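# Extract the pin from its block and place it aside

## Task

Remove the pin from the hole in its block and rest it on the table far enough from all blocks, so that it stays there on its own without the robot supporting it. The robot must not be holding any other loose object at the end. The pin's block is free-standing and must finish upright, no more than about a finger's width from its starting spot and turned roughly as before. Finally open the gripper and withdraw the arm.

## Robot and tools

Robot: a single six-joint arm carrying a two-finger parallel gripper. Its base may sit slightly tilted relative to the table. Five cameras are available: cam_head_left, cam_head_right, cam_high, cam_low (fixed) and cam_wrist (on the hand). Each is 896x504 pixels.

Scene frame: origin on the table surface directly under the arm's base. +z is up, and +y is to the left when facing along +x. Reported positions are in metres, velocities in m/s and rad/s, and orientation is a wxyz quaternion. The printed hand position can be off from the real one, especially far from the base.

Gripper axes: the fingers point along the gripper's +z and open and close along its y. end_effector_position is the point between the pads when they are shut. Closed fingertips extend about 33 mm past that point; fully open, about 9 mm. While closing, the tips travel roughly 24 mm further from the arm, so keep that clearance above any surface.

Tool execute_actions takes "actions", a list holding at most one item, plus an optional "pictures" boolean (images come with each result by default).
- An empty list [] only reports the current state.
- A motion item is {"rows": [...], "steps": n}. n is 1 to 15 control steps of 1/30 s each and defaults to 15. Each row is used for one step, and the final row repeats if there are fewer rows than steps.
- A wait item is {"steps": n} with no rows, n up to 300. It returns after n steps counted from the previous result, and your writing time is part of that count.

Each row is a single list of 9 numbers in this order:
1-6: absolute target angles in radians for waist, shoulder, elbow, forearm roll, wrist pitch, wrist roll, in the same form the Joint positions line shows. Stated ranges: waist, shoulder, forearm roll, wrist pitch and wrist roll -6.283 to 6.283; elbow -2.792 to 2.792. The true ends can differ by up to 0.010. A call is rejected, and nothing is sent, if a target exceeds a range end by more than 0.010 and is further out than that joint's last reported angle. Targets past the real end are clipped to it, and the result then prints "joint sent to its limit". That line may refer to an earlier action, and its absence does not prove more travel is available.
7: gripper position in [-1, 1], an absolute setpoint. +1 is fully open (140 mm), about -0.8 brings the pads together, and -1 closes until blocked.
8: force_limit in [-1, 1]. On a part up to 40 mm wide this is about 14 N at -1, 60 N at 0 and 107 N at +1.
9: speed in [-1, 1] for the gap between pads: about 30 mm/s at -1, 140 at 0 and 250 at +1.

Motion limits: joint target speed is capped at 2.09 rad/s (waist, shoulder), 3.14 (elbow) and 3.93 (the three wrist joints). Reaching full speed takes 0.3 s, and all joints are timed to arrive together. On each step the target is held within a lead of the measured angle: 0.456 rad (waist, shoulder), 0.683 (elbow) and 0.854 (wrist joints). If the targets would put the hand more than 70 mm from where it is, all of them are pulled back proportionally. Far moves therefore need several calls.

The arm keeps driving toward the last row while you think or wait. It gives up once it has barely moved for a moment, or when a step is HELD. After that, only a new action moves it further, though fingers already in motion finish their travel.

Result lines: Joint positions and Joint velocities list the six joints in column order. Joint torques follow the same order and include gravity, load and contact, with per-unit offset, scale and noise. "joint command not followed" means the clearance check changed or blocked targets; mounts and posts count as part of the arm. HELD marks steps where your row, or part of it, was not applied. object_status: 0 moving, 1 blocked while opening, 2 blocked while closing (a grasp), 3 reached setpoint or pads met (a thin part may still be held). position_measured is in counts, 3 fully open to 230 pads touching, and is not linear in mm. Stopped fingers stay put until the position changes by at least 0.01 or the object yields or slips. To squeeze harder during status 2, raise force_limit and switch position between -1 and -0.98. Grasp with position -1 and confirm status 2.

Faults: contact torque at a joint's load limit (waist 309, shoulder 309, elbow 145, forearm roll 40.9, wrist pitch 40.9, wrist roll 40.9 N m, held weight included), or an external force of 144 N anywhere on the arm, tool or held part, stops the arm for 10 s, discards the rest of the call and lets the arm yield. Holding loads warms the motors. MOTOR HOT warns you, and reaching the limit brakes the arm until it cools (OVER-TEMPERATURE FAULT). Avoid every stop.

Tool zoom_image: {"camera": name, "region": [x0, y0, x1, y1]} in pixels of that camera's latest image, origin top-left, at most 504x504. It returns a sharper close-up.

Tool finished_scene: {"scene": current scene number}. It ends the scene irreversibly and reports success. Replying without any tool call also ends the session.

Calibration: each camera has intrinsics K, distortion D and T_world_to_cam mapping scene coordinates into camera coordinates. Real scenes can deviate by a couple of degrees and several millimetres. The wrist camera pose is computed from joint readings. Results list any cameras whose numbers changed.

Cautions: pull the pin out along the hole's axis, gently, so the loose block neither tips, slides nor turns. Occasional disturbances may tug the held pin or push objects, so check the grasp. Nothing may leave the table. Avoid drops, slams, hard hits and heavy pushes. Set the pin down so it rests stably, open the gripper, and lift away before ending. Smooth, economical, quick motion is preferred.

Each tool is called after "Emit:" as name([rows], argument=value, ...), one row to a line, values as JSON.

## Session

Emit:
execute_actions(actions=[])

Scene clock: 0.00 s of 4480.00 s.
end_effector_position=(+0.6822, -0.0096, +0.2130) position_measured=3 object_status=3 end_effector_quat_wxyz=(+0.295, +0.487, +0.677, +0.466) end_effector_velocity=(-0.000, +0.000, -0.000) end_effector_angular_velocity=(+0.000, +0.001, +0.000)
Joint positions: [-0.435  0.21   2.392  2.091  0.824  3.708]
Joint velocities: [ 0.  0.  0.  0. -0. -0.]
Joint torques (N m, as the joint torque sensors report them, + toward a larger angle): no reading

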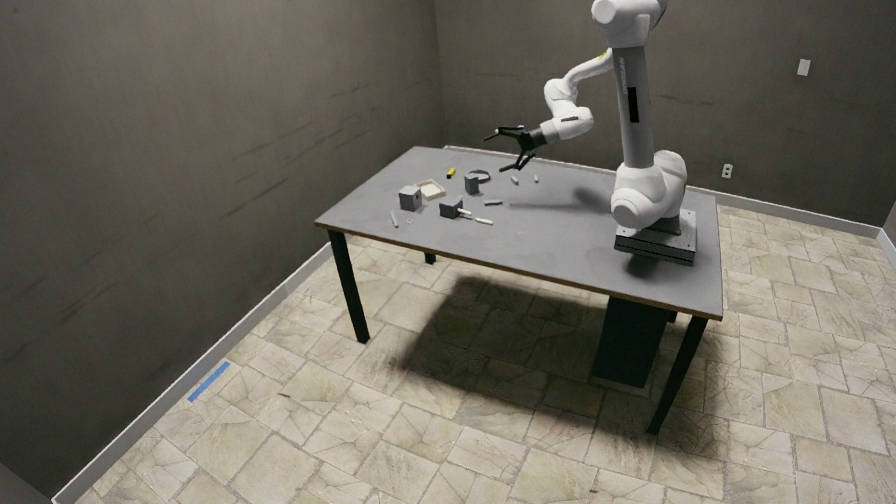

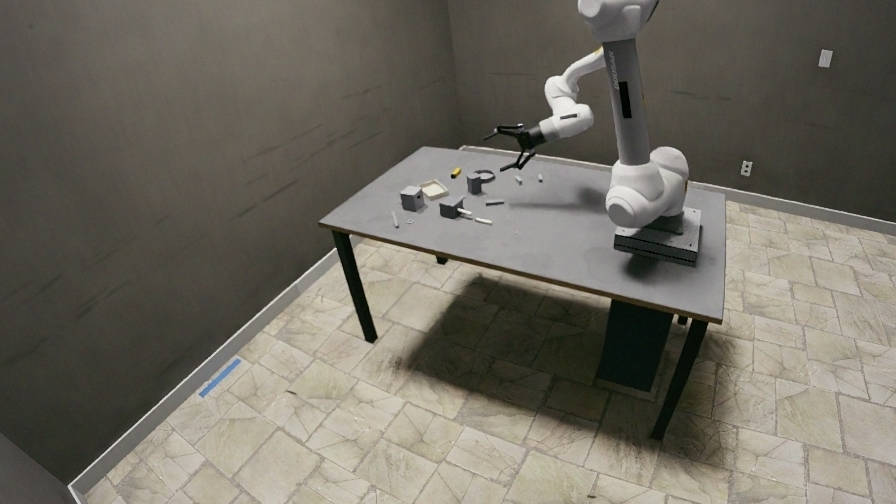

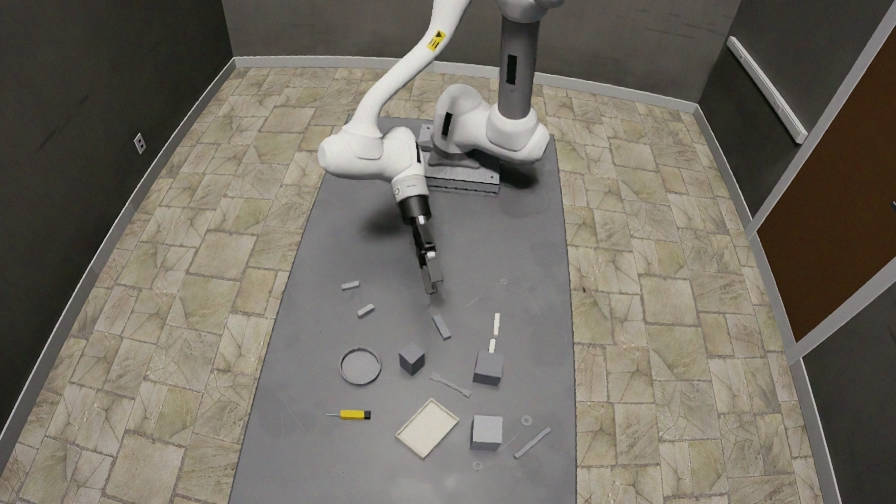

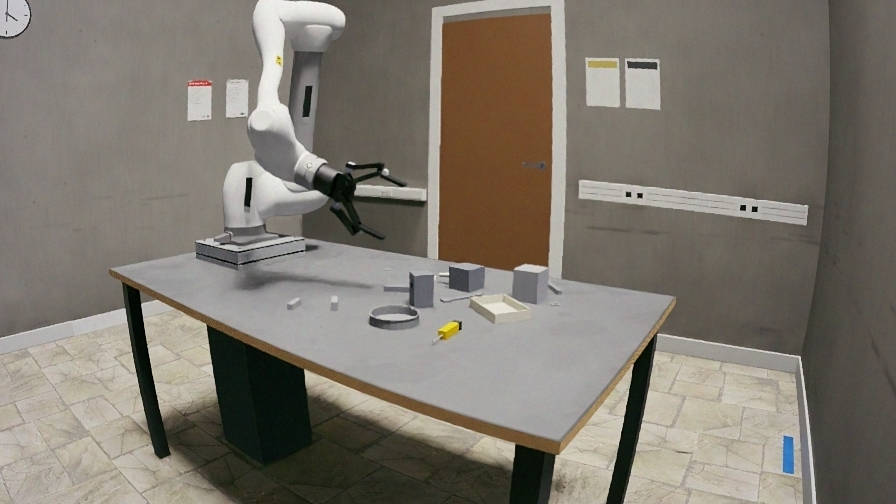

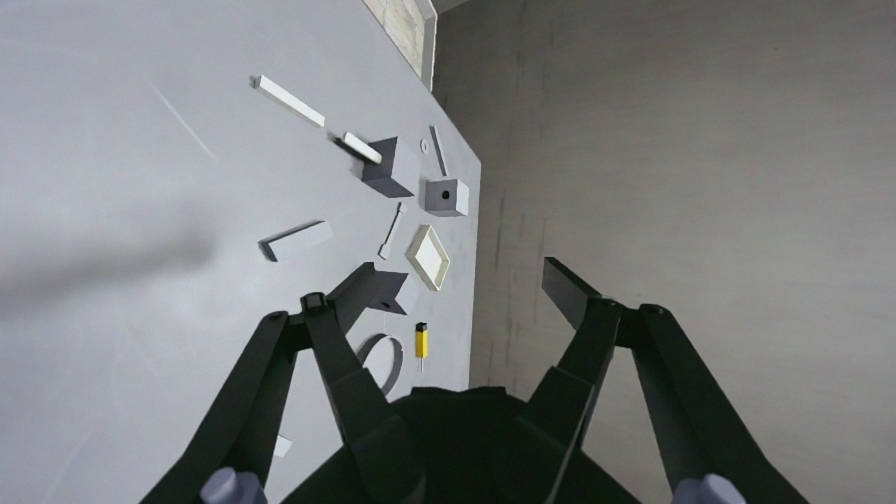

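Emit:
zoom_image(camera="cam_high", region=[420, 290, 580, 400])

Emit:
zoom_image(camera="cam_head_left", region=[420, 180, 510, 240])

Emit:
zoom_image(camera="cam_wrist", region=[240, 60, 440, 210])

Emit:
zoom_image(camera="cam_low", region=[410, 250, 500, 310])

Region (420, 290, 580, 400) of cam_high's 896x504 image, scaled by 3.150, with more detail than that image has; it fills the top 346 rows of this view, and the rest is white.

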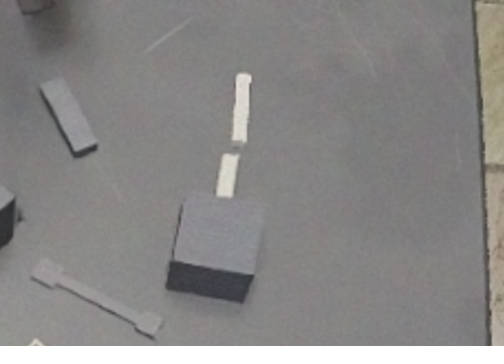

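Region (420, 180, 510, 240) of cam_head_left's 896x504 image, scaled by 5.600, with more detail than that image has.

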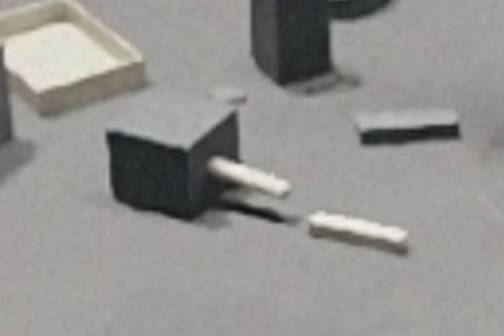

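Region (240, 60, 440, 210) of cam_wrist's 896x504 image, scaled by 2.520, with more detail than that image has; it fills the top 378 rows of this view, and the rest is white.

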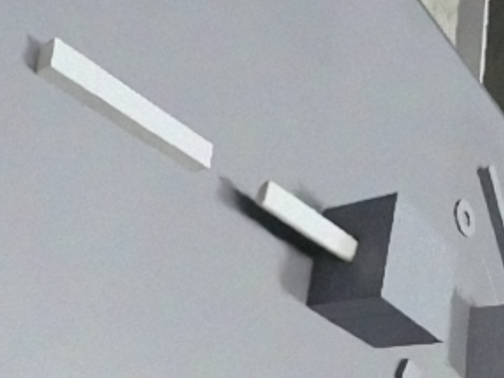

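Region (410, 250, 500, 310) of cam_low's 896x504 image, scaled by 5.600, with more detail than that image has.

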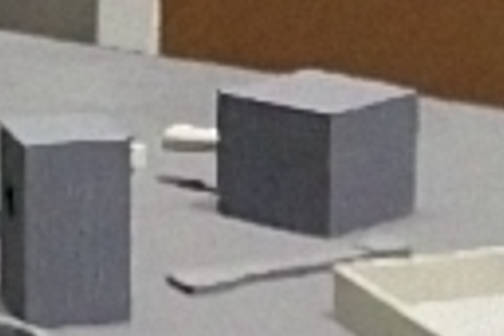

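Emit:
execute_actions([
  {"rows":[[0.102,0.446,1.675,0,1.021,4.936,-0.1,-0.3,0]],"steps":15},
], pictures=false)

Emit:
execute_actions([
  {"steps":45},
])

Scene clock: 22.37 s of 4480.00 s.
end_effector_position=(+0.7590, +0.2042, +0.2594) position_measured=105 object_status=0 end_effector_quat_wxyz=(+0.107, +0.335, +0.779, +0.519) end_effector_velocity=(-0.027, +0.487, -0.030) end_effector_angular_velocity=(-0.276, +0.707, +1.263)
Joint positions: [-0.179  0.326  2.042  1.559  0.921  4.237]
Joint velocities: [ 0.606  0.257 -0.789 -1.632  0.215  1.506]
Joint torques (N m, as the joint torque sensors report them, + toward a larger angle): [  5.08 -65.23 -34.2    0.63   1.72   0.39]
Steps of this call (steps 1 to 90: nothing new was sent; then 18.87 s passed at rest; steps 91 to 105: all 15 steps of this action). Readings (joint positions | what the end effector reports):
91: [-0.435 0.210 2.392 2.091 0.824 3.708] | position_measured=3 object_status=0
92: [-0.431 0.212 2.387 2.084 0.826 3.715] | position_measured=6 object_status=0
94: [-0.402 0.227 2.343 2.029 0.839 3.771] | position_measured=21 object_status=0
98: [-0.321 0.265 2.228 1.878 0.870 3.921] | position_measured=52 object_status=0
105: the state above

Scene clock: 23.87 s of 4480.00 s.
end_effector_position=(+0.7295, +0.1479, +0.1524) position_measured=141 object_status=3 end_effector_quat_wxyz=(+0.001, +0.035, +0.999, +0.001) end_effector_velocity=(+0.000, -0.001, +0.000) end_effector_angular_velocity=(-0.000, -0.000, -0.002)
Joint positions: [ 0.102  0.446  1.675 -0.     1.021  4.936]
Joint velocities: [-0.001  0.    -0.    -0.     0.     0.001]
Joint torques (N m, as the joint torque sensors report them, + toward a larger angle): [  0.44 -81.19 -37.19   3.87   0.33   0.38]
Steps of this call (steps 1 to 45: the robot went on to your last target). Readings (joint positions | what the end effector reports):
1: [-0.158 0.335 2.015 1.501 0.928 4.289] | position_measured=112 object_status=0
2: [-0.138 0.343 1.988 1.439 0.936 4.341] | position_measured=120 object_status=0
4: [-0.094 0.362 1.931 1.293 0.951 4.448] | position_measured=135 object_status=0
8: [-0.001 0.402 1.809 0.884 0.984 4.680] | position_measured=141 object_status=0
45: the state above
The arm was judged still, so your last target was given up. Only a new action makes it travel on or press farther. Fingers that are still opening or closing keep moving.
camera_calibration (this result's frames):
cam_wrist: T_world_to_cam=[[0.10257, 0.993465, -0.0500585, -0.202649], [0.95081, -0.0831294, 0.298411, -0.705871], [0.292299, -0.078204, -0.953124, 0.122309], [0, 0, 0, 1]] pos_world=[0.656185, 0.152212, 0.317071]

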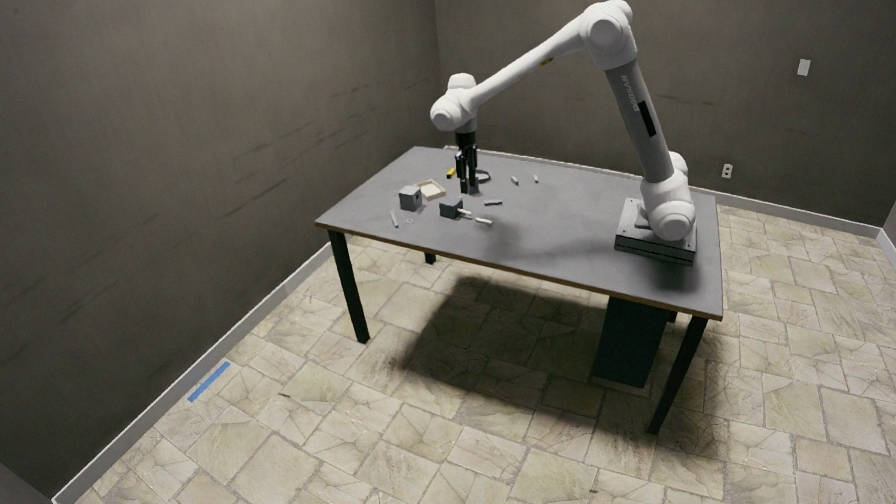

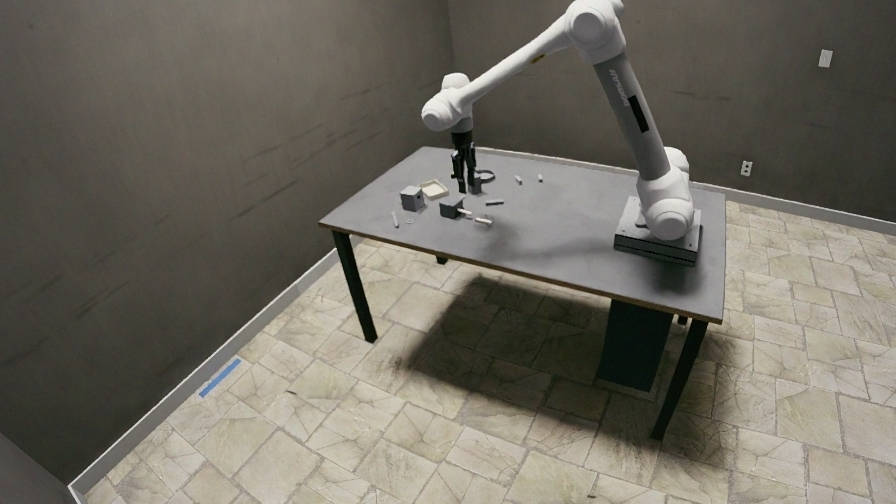

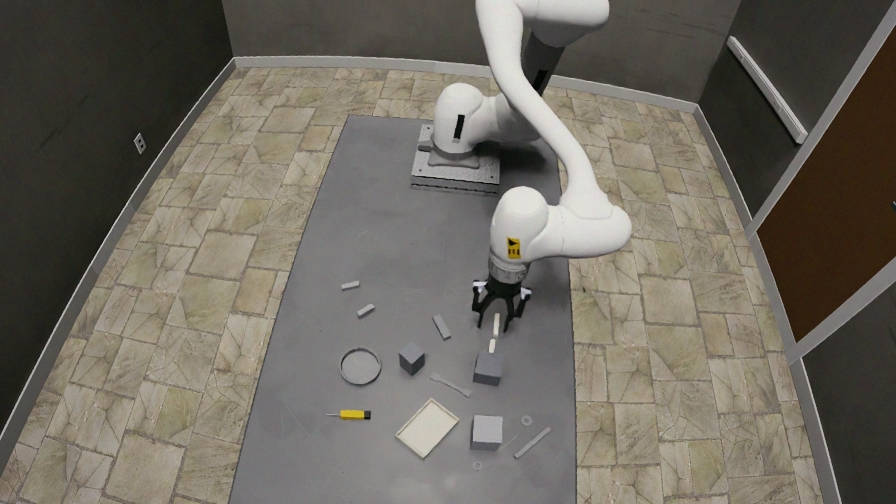

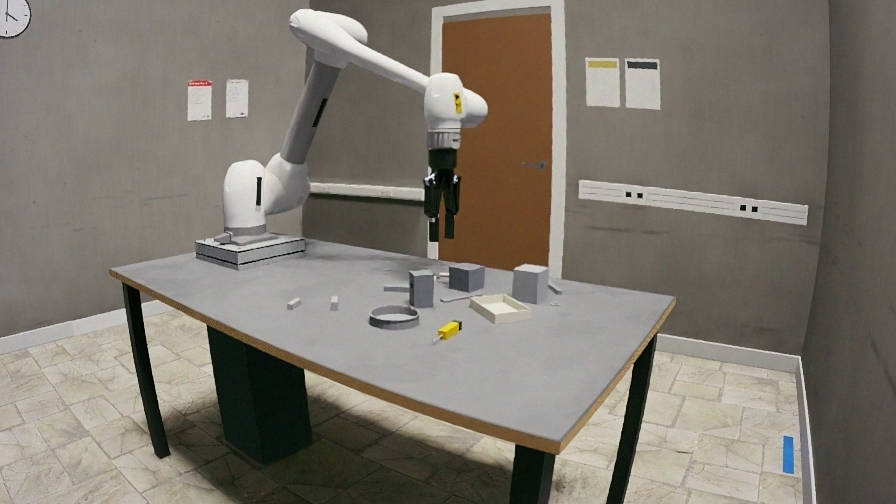

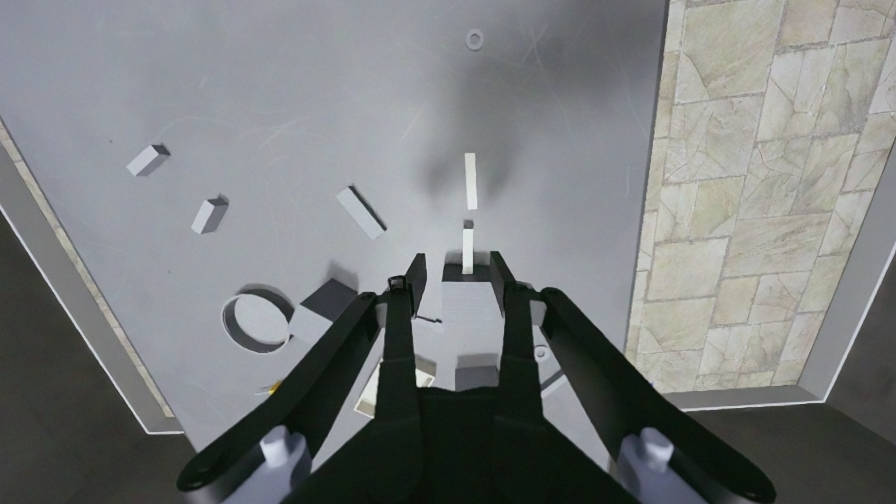

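Emit:
zoom_image(camera="cam_wrist", region=[400, 140, 540, 340])

Region (400, 140, 540, 340) of cam_wrist's 896x504 image, scaled by 2.520, with more detail than that image has; it fills the left 353 columns of this view, and the rest is white.

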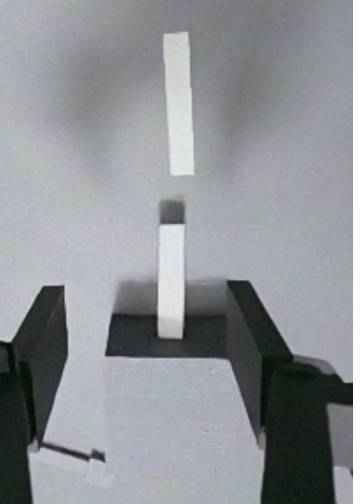

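Emit:
execute_actions([
  {"rows":[[0.114,0.524,1.694,0,0.923,4.962,-0.3,-0.3,0]],"steps":15},
], pictures=false)

Emit:
execute_actions([
  {"steps":10},
])

Emit:
zoom_image(camera="cam_wrist", region=[380, 140, 540, 340])

Emit:
zoom_image(camera="cam_head_left", region=[420, 170, 510, 240])

Scene clock: 31.50 s of 4480.00 s.
end_effector_position=(+0.7402, +0.1587, +0.0851) position_measured=167 object_status=3 end_effector_quat_wxyz=(+0.002, +0.042, +0.999, +0.001) end_effector_velocity=(+0.000, +0.000, +0.001) end_effector_angular_velocity=(+0.001, -0.001, -0.000)
Joint positions: [ 0.114  0.524  1.694 -0.     0.923  4.962]
Joint velocities: [-0.    -0.001 -0.     0.001  0.    -0.001]
Joint torques (N m, as the joint torque sensors report them, + toward a larger angle): [  1.28 -85.46 -34.29   3.43   0.45   0.37]
Steps of this call (steps 1 to 90: nothing new was sent; then 4.13 s passed at rest; steps 91 to 105: all 15 steps of this action). Readings (joint positions | what the end effector reports):
91: [0.102 0.446 1.675 -0.000 1.021 4.936] | position_measured=141 object_status=0
92: [0.103 0.450 1.675 0.000 1.017 4.937] | position_measured=145 object_status=0
94: [0.107 0.479 1.682 0.000 0.979 4.947] | position_measured=160 object_status=0
98: [0.114 0.524 1.694 -0.000 0.924 4.962] | position_measured=167 object_status=0
105: the state above

Scene clock: 31.83 s of 4480.00 s.
end_effector_position=(+0.7402, +0.1588, +0.0851) position_measured=167 object_status=3 end_effector_quat_wxyz=(+0.001, +0.042, +0.999, +0.001) end_effector_velocity=(-0.000, +0.000, -0.001) end_effector_angular_velocity=(+0.000, +0.001, -0.001)
Joint positions: [ 0.114  0.524  1.694 -0.     0.923  4.962]
Joint velocities: [-0.     0.001 -0.     0.     0.     0.   ]
Joint torques (N m, as the joint torque sensors report them, + toward a larger angle): [  0.7  -86.58 -35.25   3.49   0.31   0.34]
Steps of this call (steps 1 to 10: the robot went on to your last target). Readings (joint positions | what the end effector reports):
1: [0.114 0.524 1.694 -0.000 0.923 4.962] | position_measured=167 object_status=3
2: [0.114 0.524 1.694 -0.000 0.923 4.962] | position_measured=167 object_status=3
4: [0.114 0.524 1.694 -0.000 0.923 4.962] | position_measured=167 object_status=3
8: [0.114 0.524 1.694 -0.000 0.923 4.962] | position_measured=167 object_status=3
10: the state above
camera_calibration (this result's frames):
cam_wrist: T_world_to_cam=[[0.116493, 0.991943, -0.0497904, -0.228025], [0.949301, -0.0964664, 0.299202, -0.691827], [0.291989, -0.0821209, -0.95289, 0.0567137], [0, 0, 0, 1]] pos_world=[0.666755, 0.164107, 0.249685]

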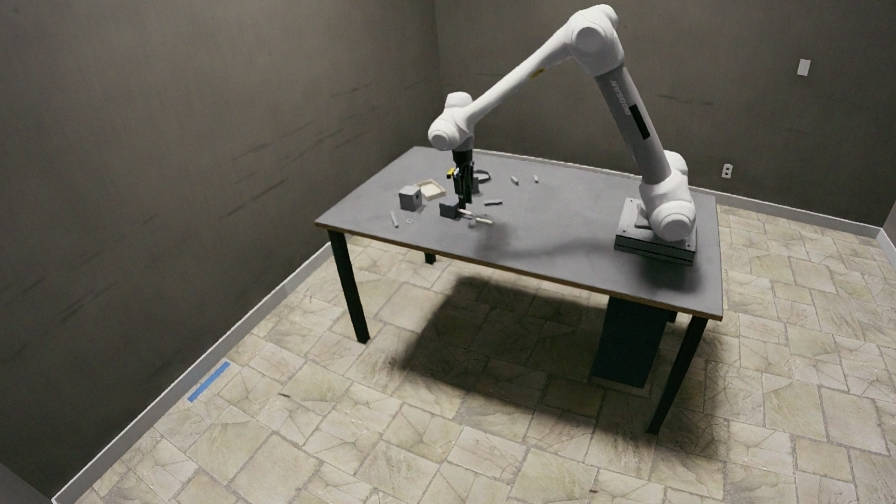

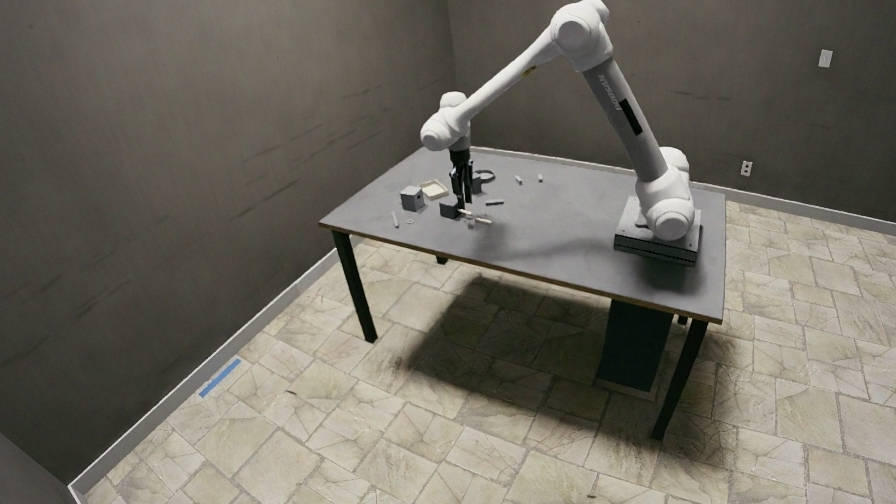

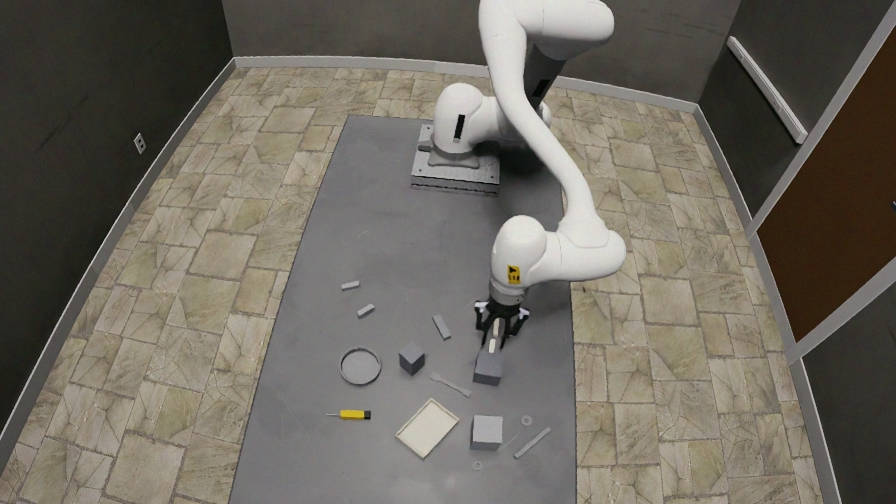

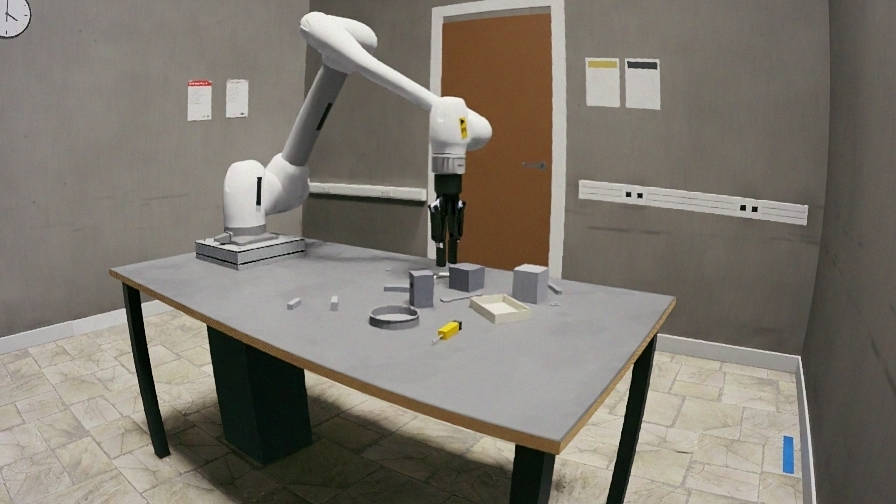

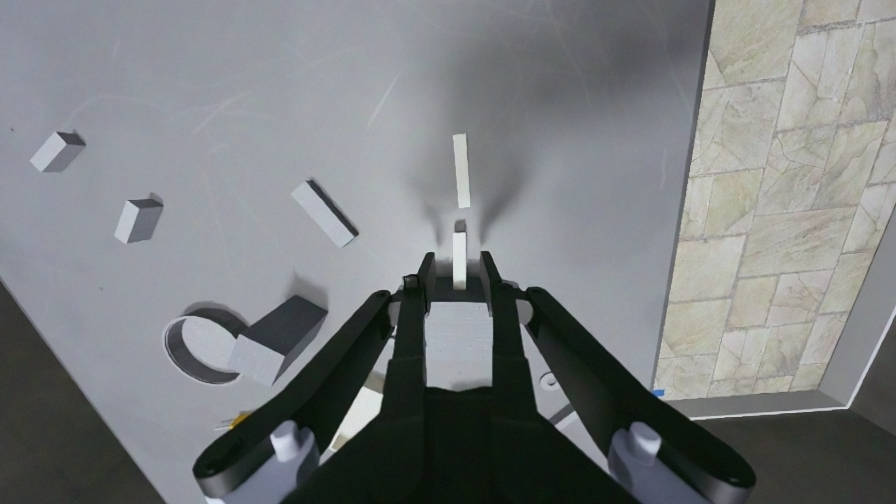

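Region (380, 140, 540, 340) of cam_wrist's 896x504 image, scaled by 2.520, with more detail than that image has; it fills the left 403 columns of this view, and the rest is white.

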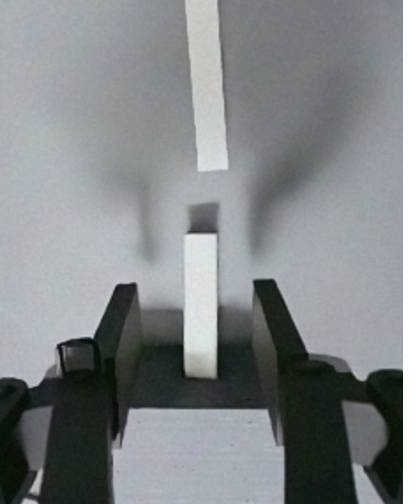

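Region (420, 170, 510, 240) of cam_head_left's 896x504 image, scaled by 5.600, with more detail than that image has.

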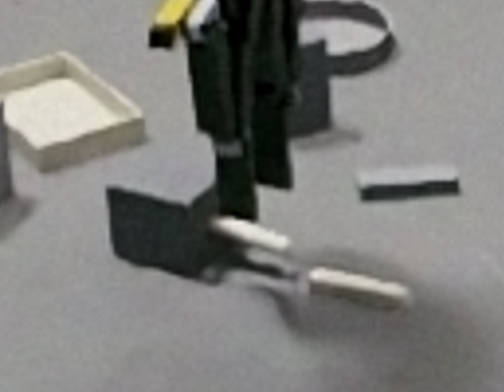

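Emit:
execute_actions([
  {"rows":[[0.1153,0.541,1.703,0,0.8977,4.963,-0.3,-0.3,-0.5],[0.1153,0.541,1.703,0,0.8977,4.963,-0.3,-0.3,-0.5],[0.1153,0.541,1.703,0,0.8977,4.963,-0.3,-0.3,-0.5],[0.1153,0.5578,1.7115,0,0.8723,4.963,-0.5,-0.3,-0.5]],"steps":15},
])

Emit:
zoom_image(camera="cam_wrist", region=[380, 140, 540, 340])

Emit:
zoom_image(camera="cam_head_left", region=[420, 170, 510, 240])

Scene clock: 36.30 s of 4480.00 s.
end_effector_position=(+0.7399, +0.1597, +0.0518) position_measured=192 object_status=0 end_effector_quat_wxyz=(+0.001, +0.042, +0.999, +0.001) end_effector_velocity=(-0.000, -0.001, +0.001) end_effector_angular_velocity=(-0.000, -0.001, +0.000)
Joint positions: [0.115 0.558 1.712 0.    0.872 4.963]
Joint velocities: [-0.001 -0.001  0.001 -0.    -0.    -0.001]
Joint torques (N m, as the joint torque sensors report them, + toward a larger angle): [  0.7  -88.54 -33.69   3.35   0.42   0.32]
Steps of this call (steps 1 to 15: the robot went on to your last target; steps 16 to 90: nothing new was sent; then 0.97 s passed at rest; steps 91 to 105: all 15 steps of this action). Readings (joint positions | what the end effector reports):
91: [0.114 0.524 1.694 0.000 0.923 4.962] | position_measured=167 object_status=3
92: [0.114 0.527 1.695 0.000 0.917 4.962] | position_measured=167 object_status=3
94: [0.115 0.541 1.703 0.000 0.899 4.963] | position_measured=167 object_status=0
98: [0.115 0.558 1.712 0.000 0.873 4.963] | position_measured=183 object_status=0
105: the state above
camera_calibration (this result's frames):
cam_wrist: T_world_to_cam=[[0.116206, 0.991968, -0.0499653, -0.230389], [0.949524, -0.0961945, 0.29858, -0.68173], [0.291375, -0.0821401, -0.953076, 0.0256371], [0, 0, 0, 1]] pos_world=[0.666622, 0.165066, 0.216473]

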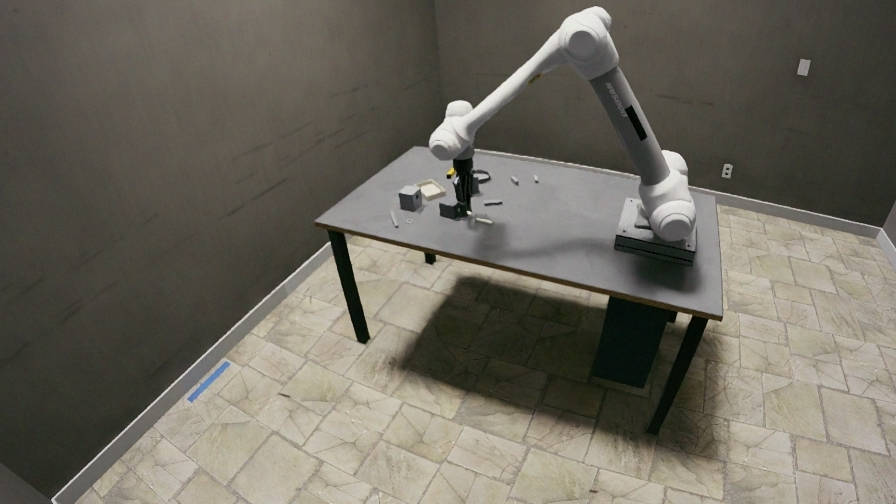

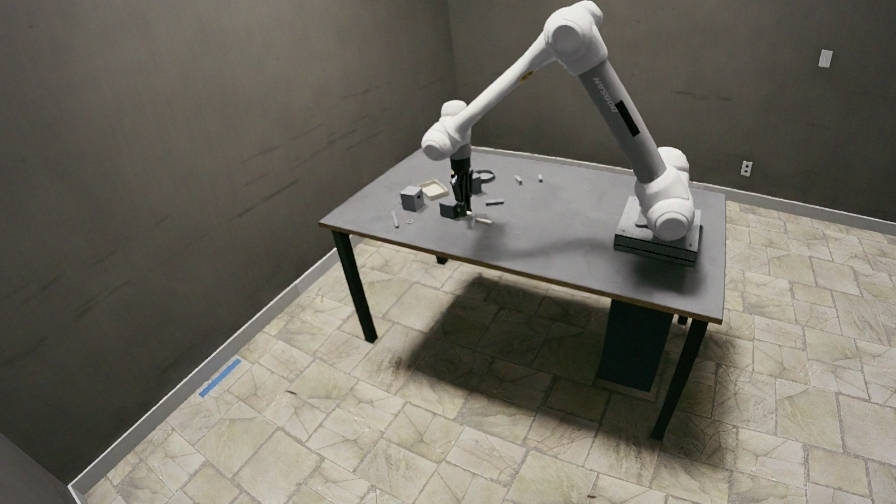

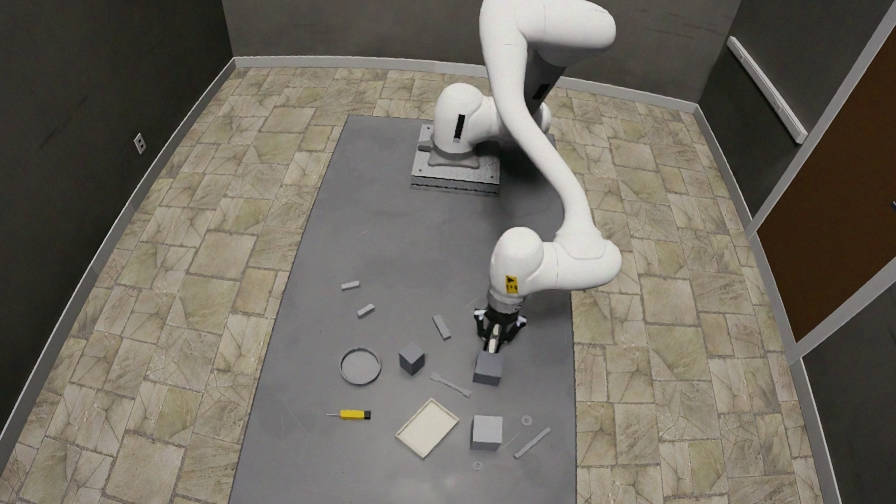

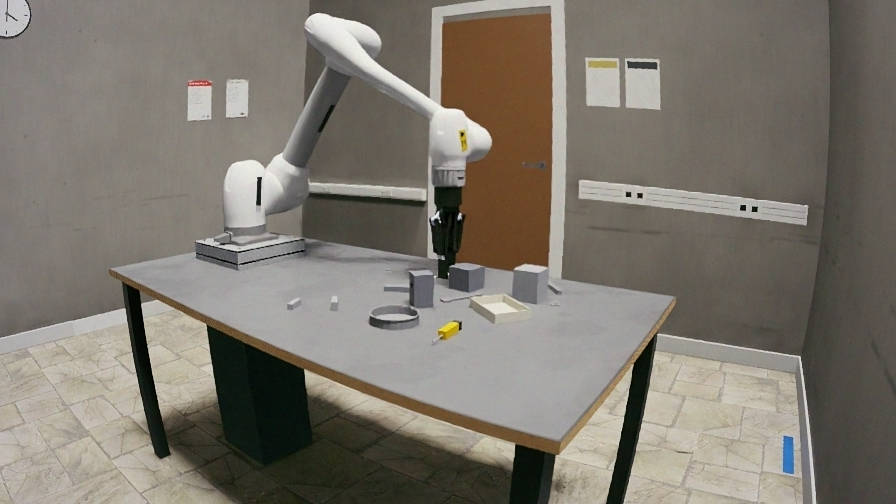

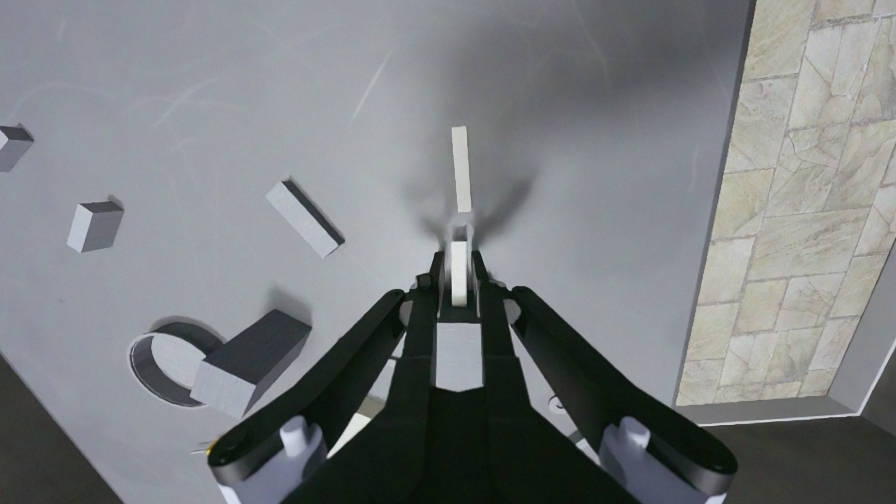

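Region (380, 140, 540, 340) of cam_wrist's 896x504 image, scaled by 2.520, with more detail than that image has; it fills the left 403 columns of this view, and the rest is white.

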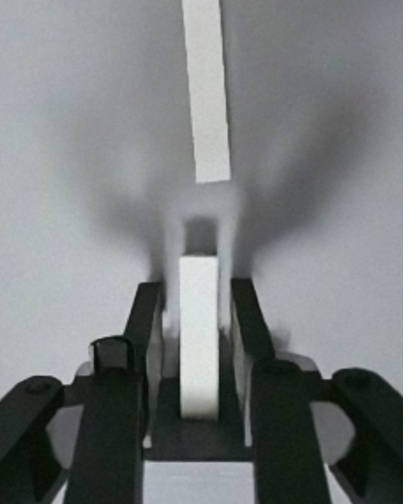

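Region (420, 170, 510, 240) of cam_head_left's 896x504 image, scaled by 5.600, with more detail than that image has.

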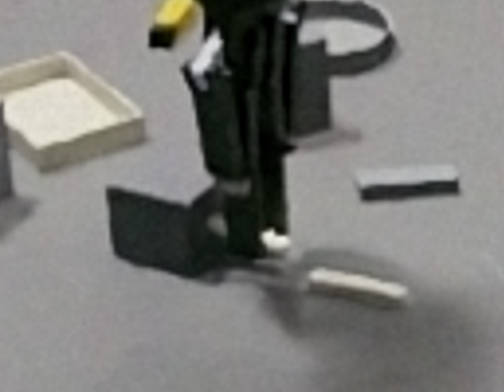

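Emit:
execute_actions([
  {"rows":[[0.1153,0.5578,1.7115,0,0.8723,4.963,-1,0,-0.6]],"steps":15},
], pictures=false)

Emit:
execute_actions([
  {"rows":[[0.1158,0.5558,1.715,0,0.8708,4.9636,-1,0,-0.6],[0.1164,0.5538,1.7185,0,0.8693,4.9641,-1,0,-0.6],[0.1169,0.5519,1.722,0,0.8678,4.9647,-1,0,-0.6],[0.1174,0.5499,1.7255,0,0.8663,4.9652,-1,0,-0.6],[0.118,0.5479,1.729,0,0.8648,4.9658,-1,0,-0.6],[0.1185,0.5459,1.7325,0,0.8633,4.9664,-1,0,-0.6]],"steps":15},
])

Emit:
zoom_image(camera="cam_wrist", region=[380, 140, 540, 340])

Emit:
zoom_image(camera="cam_head_left", region=[420, 170, 510, 240])

Scene clock: 41.87 s of 4480.00 s.
end_effector_position=(+0.7400, +0.1598, +0.0520) position_measured=215 object_status=0 end_effector_quat_wxyz=(+0.001, +0.042, +0.999, +0.001) end_effector_velocity=(-0.000, -0.000, -0.001) end_effector_angular_velocity=(-0.000, +0.002, +0.000)
Joint positions: [ 0.115  0.558  1.711 -0.     0.872  4.963]
Joint velocities: [-0.     0.001  0.     0.     0.    -0.001]
Joint torques (N m, as the joint torque sensors report them, + toward a larger angle): [  0.8  -86.01 -33.43   3.43   0.11   0.36]
Steps of this call (steps 1 to 15: the robot went on to your last target; steps 16 to 90: nothing new was sent; then 2.07 s passed at rest; steps 91 to 105: all 15 steps of this action). Readings (joint positions | what the end effector reports):
91: [0.115 0.558 1.711 -0.000 0.872 4.963] | position_measured=192 object_status=0
92: [0.115 0.558 1.711 -0.000 0.872 4.963] | position_measured=193 object_status=0
94: [0.115 0.558 1.711 -0.000 0.872 4.963] | position_measured=201 object_status=0
98: [0.115 0.558 1.711 -0.000 0.872 4.963] | position_measured=213 object_status=0
105: the state above

Scene clock: 42.37 s of 4480.00 s.
end_effector_position=(+0.7301, +0.1605, +0.0519) position_measured=215 object_status=2 end_effector_quat_wxyz=(+0.001, +0.042, +0.999, +0.001) end_effector_velocity=(-0.000, +0.000, -0.000) end_effector_angular_velocity=(-0.000, +0.000, +0.000)
Joint positions: [ 0.119  0.546  1.732 -0.     0.863  4.966]
Joint velocities: [ 0.  0.  0.  0. -0. -0.]
Joint torques (N m, as the joint torque sensors report them, + toward a larger angle): [  0.84 -86.64 -33.33   3.42   0.42   0.42]
Steps of this call (steps 1 to 15: all 15 steps of this action). Readings (joint positions | what the end effector reports):
1: [0.115 0.558 1.711 -0.000 0.872 4.963] | position_measured=215 object_status=2
2: [0.116 0.557 1.713 -0.000 0.871 4.963] | position_measured=215 object_status=2
4: [0.117 0.553 1.719 -0.000 0.869 4.964] | position_measured=215 object_status=2
8: [0.118 0.546 1.732 -0.000 0.864 4.966] | position_measured=215 object_status=2
15: the state above
camera_calibration (this result's frames):
cam_wrist: T_world_to_cam=[[0.116362, 0.99195, -0.0499534, -0.230121], [0.949467, -0.0963358, 0.298717, -0.672276], [0.2915, -0.0821885, -0.953033, 0.0285568], [0, 0, 0, 1]] pos_world=[0.656757, 0.165851, 0.216541]

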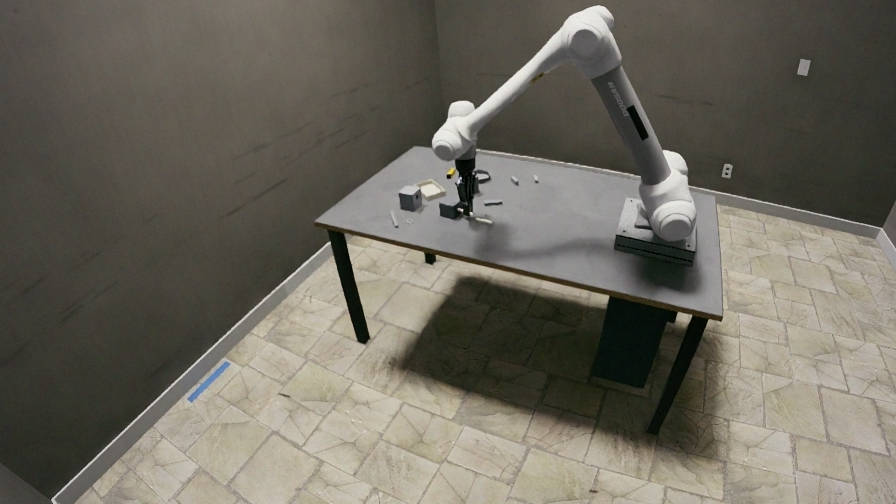

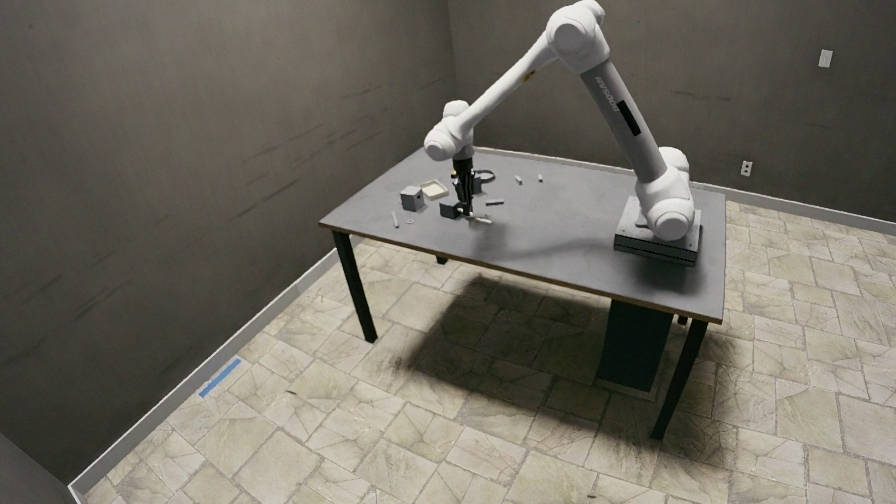

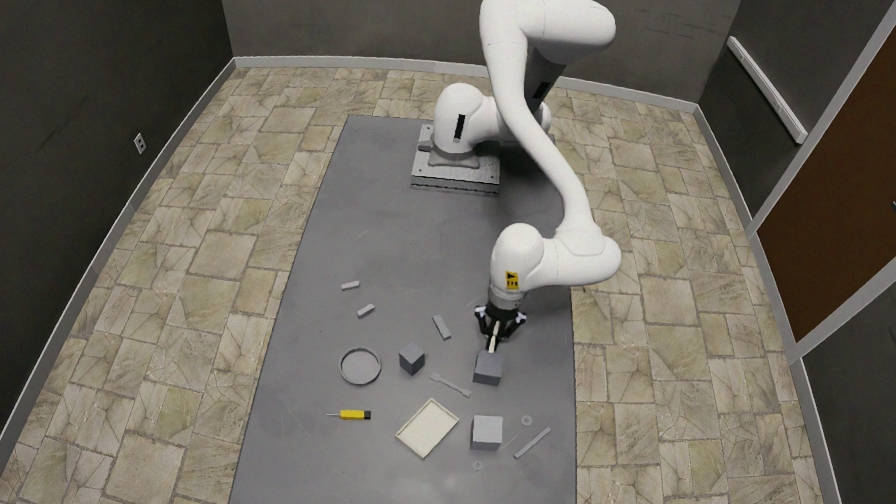

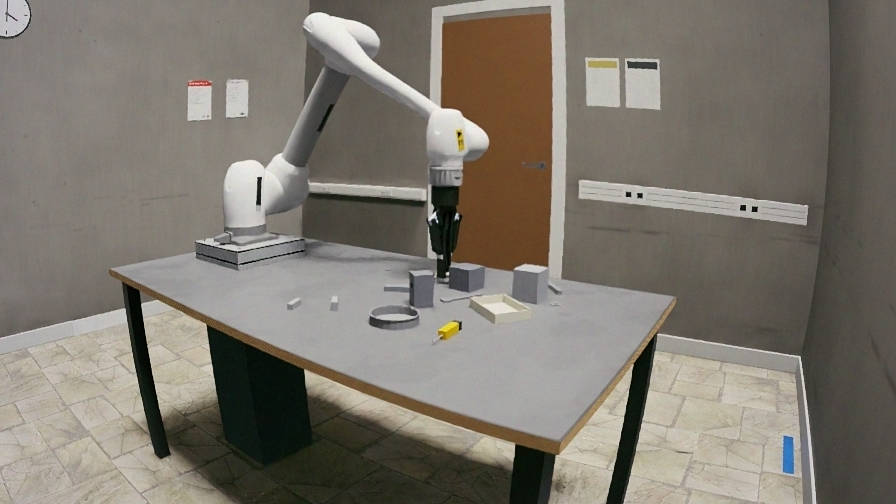

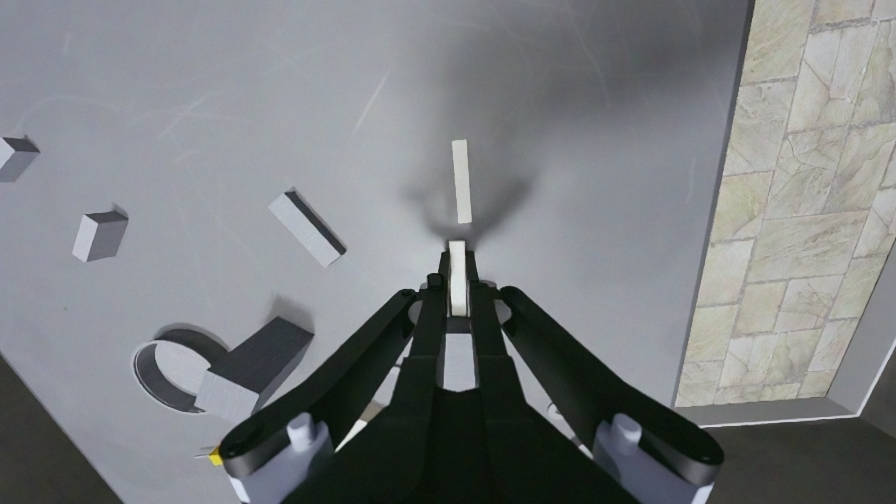

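Region (380, 140, 540, 340) of cam_wrist's 896x504 image, scaled by 2.520, with more detail than that image has; it fills the left 403 columns of this view, and the rest is white.

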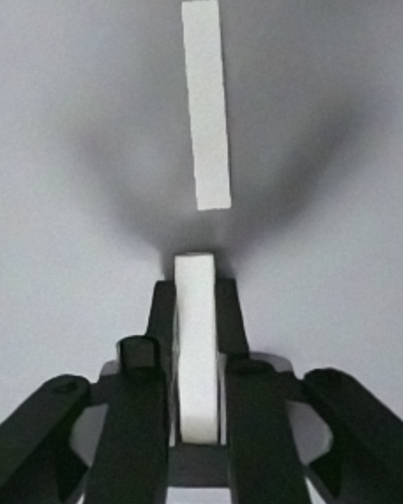

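Region (420, 170, 510, 240) of cam_head_left's 896x504 image, scaled by 5.600, with more detail than that image has.

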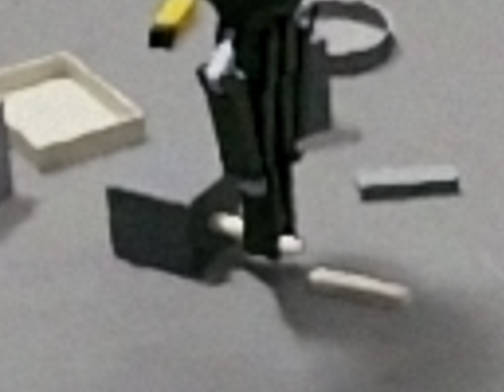

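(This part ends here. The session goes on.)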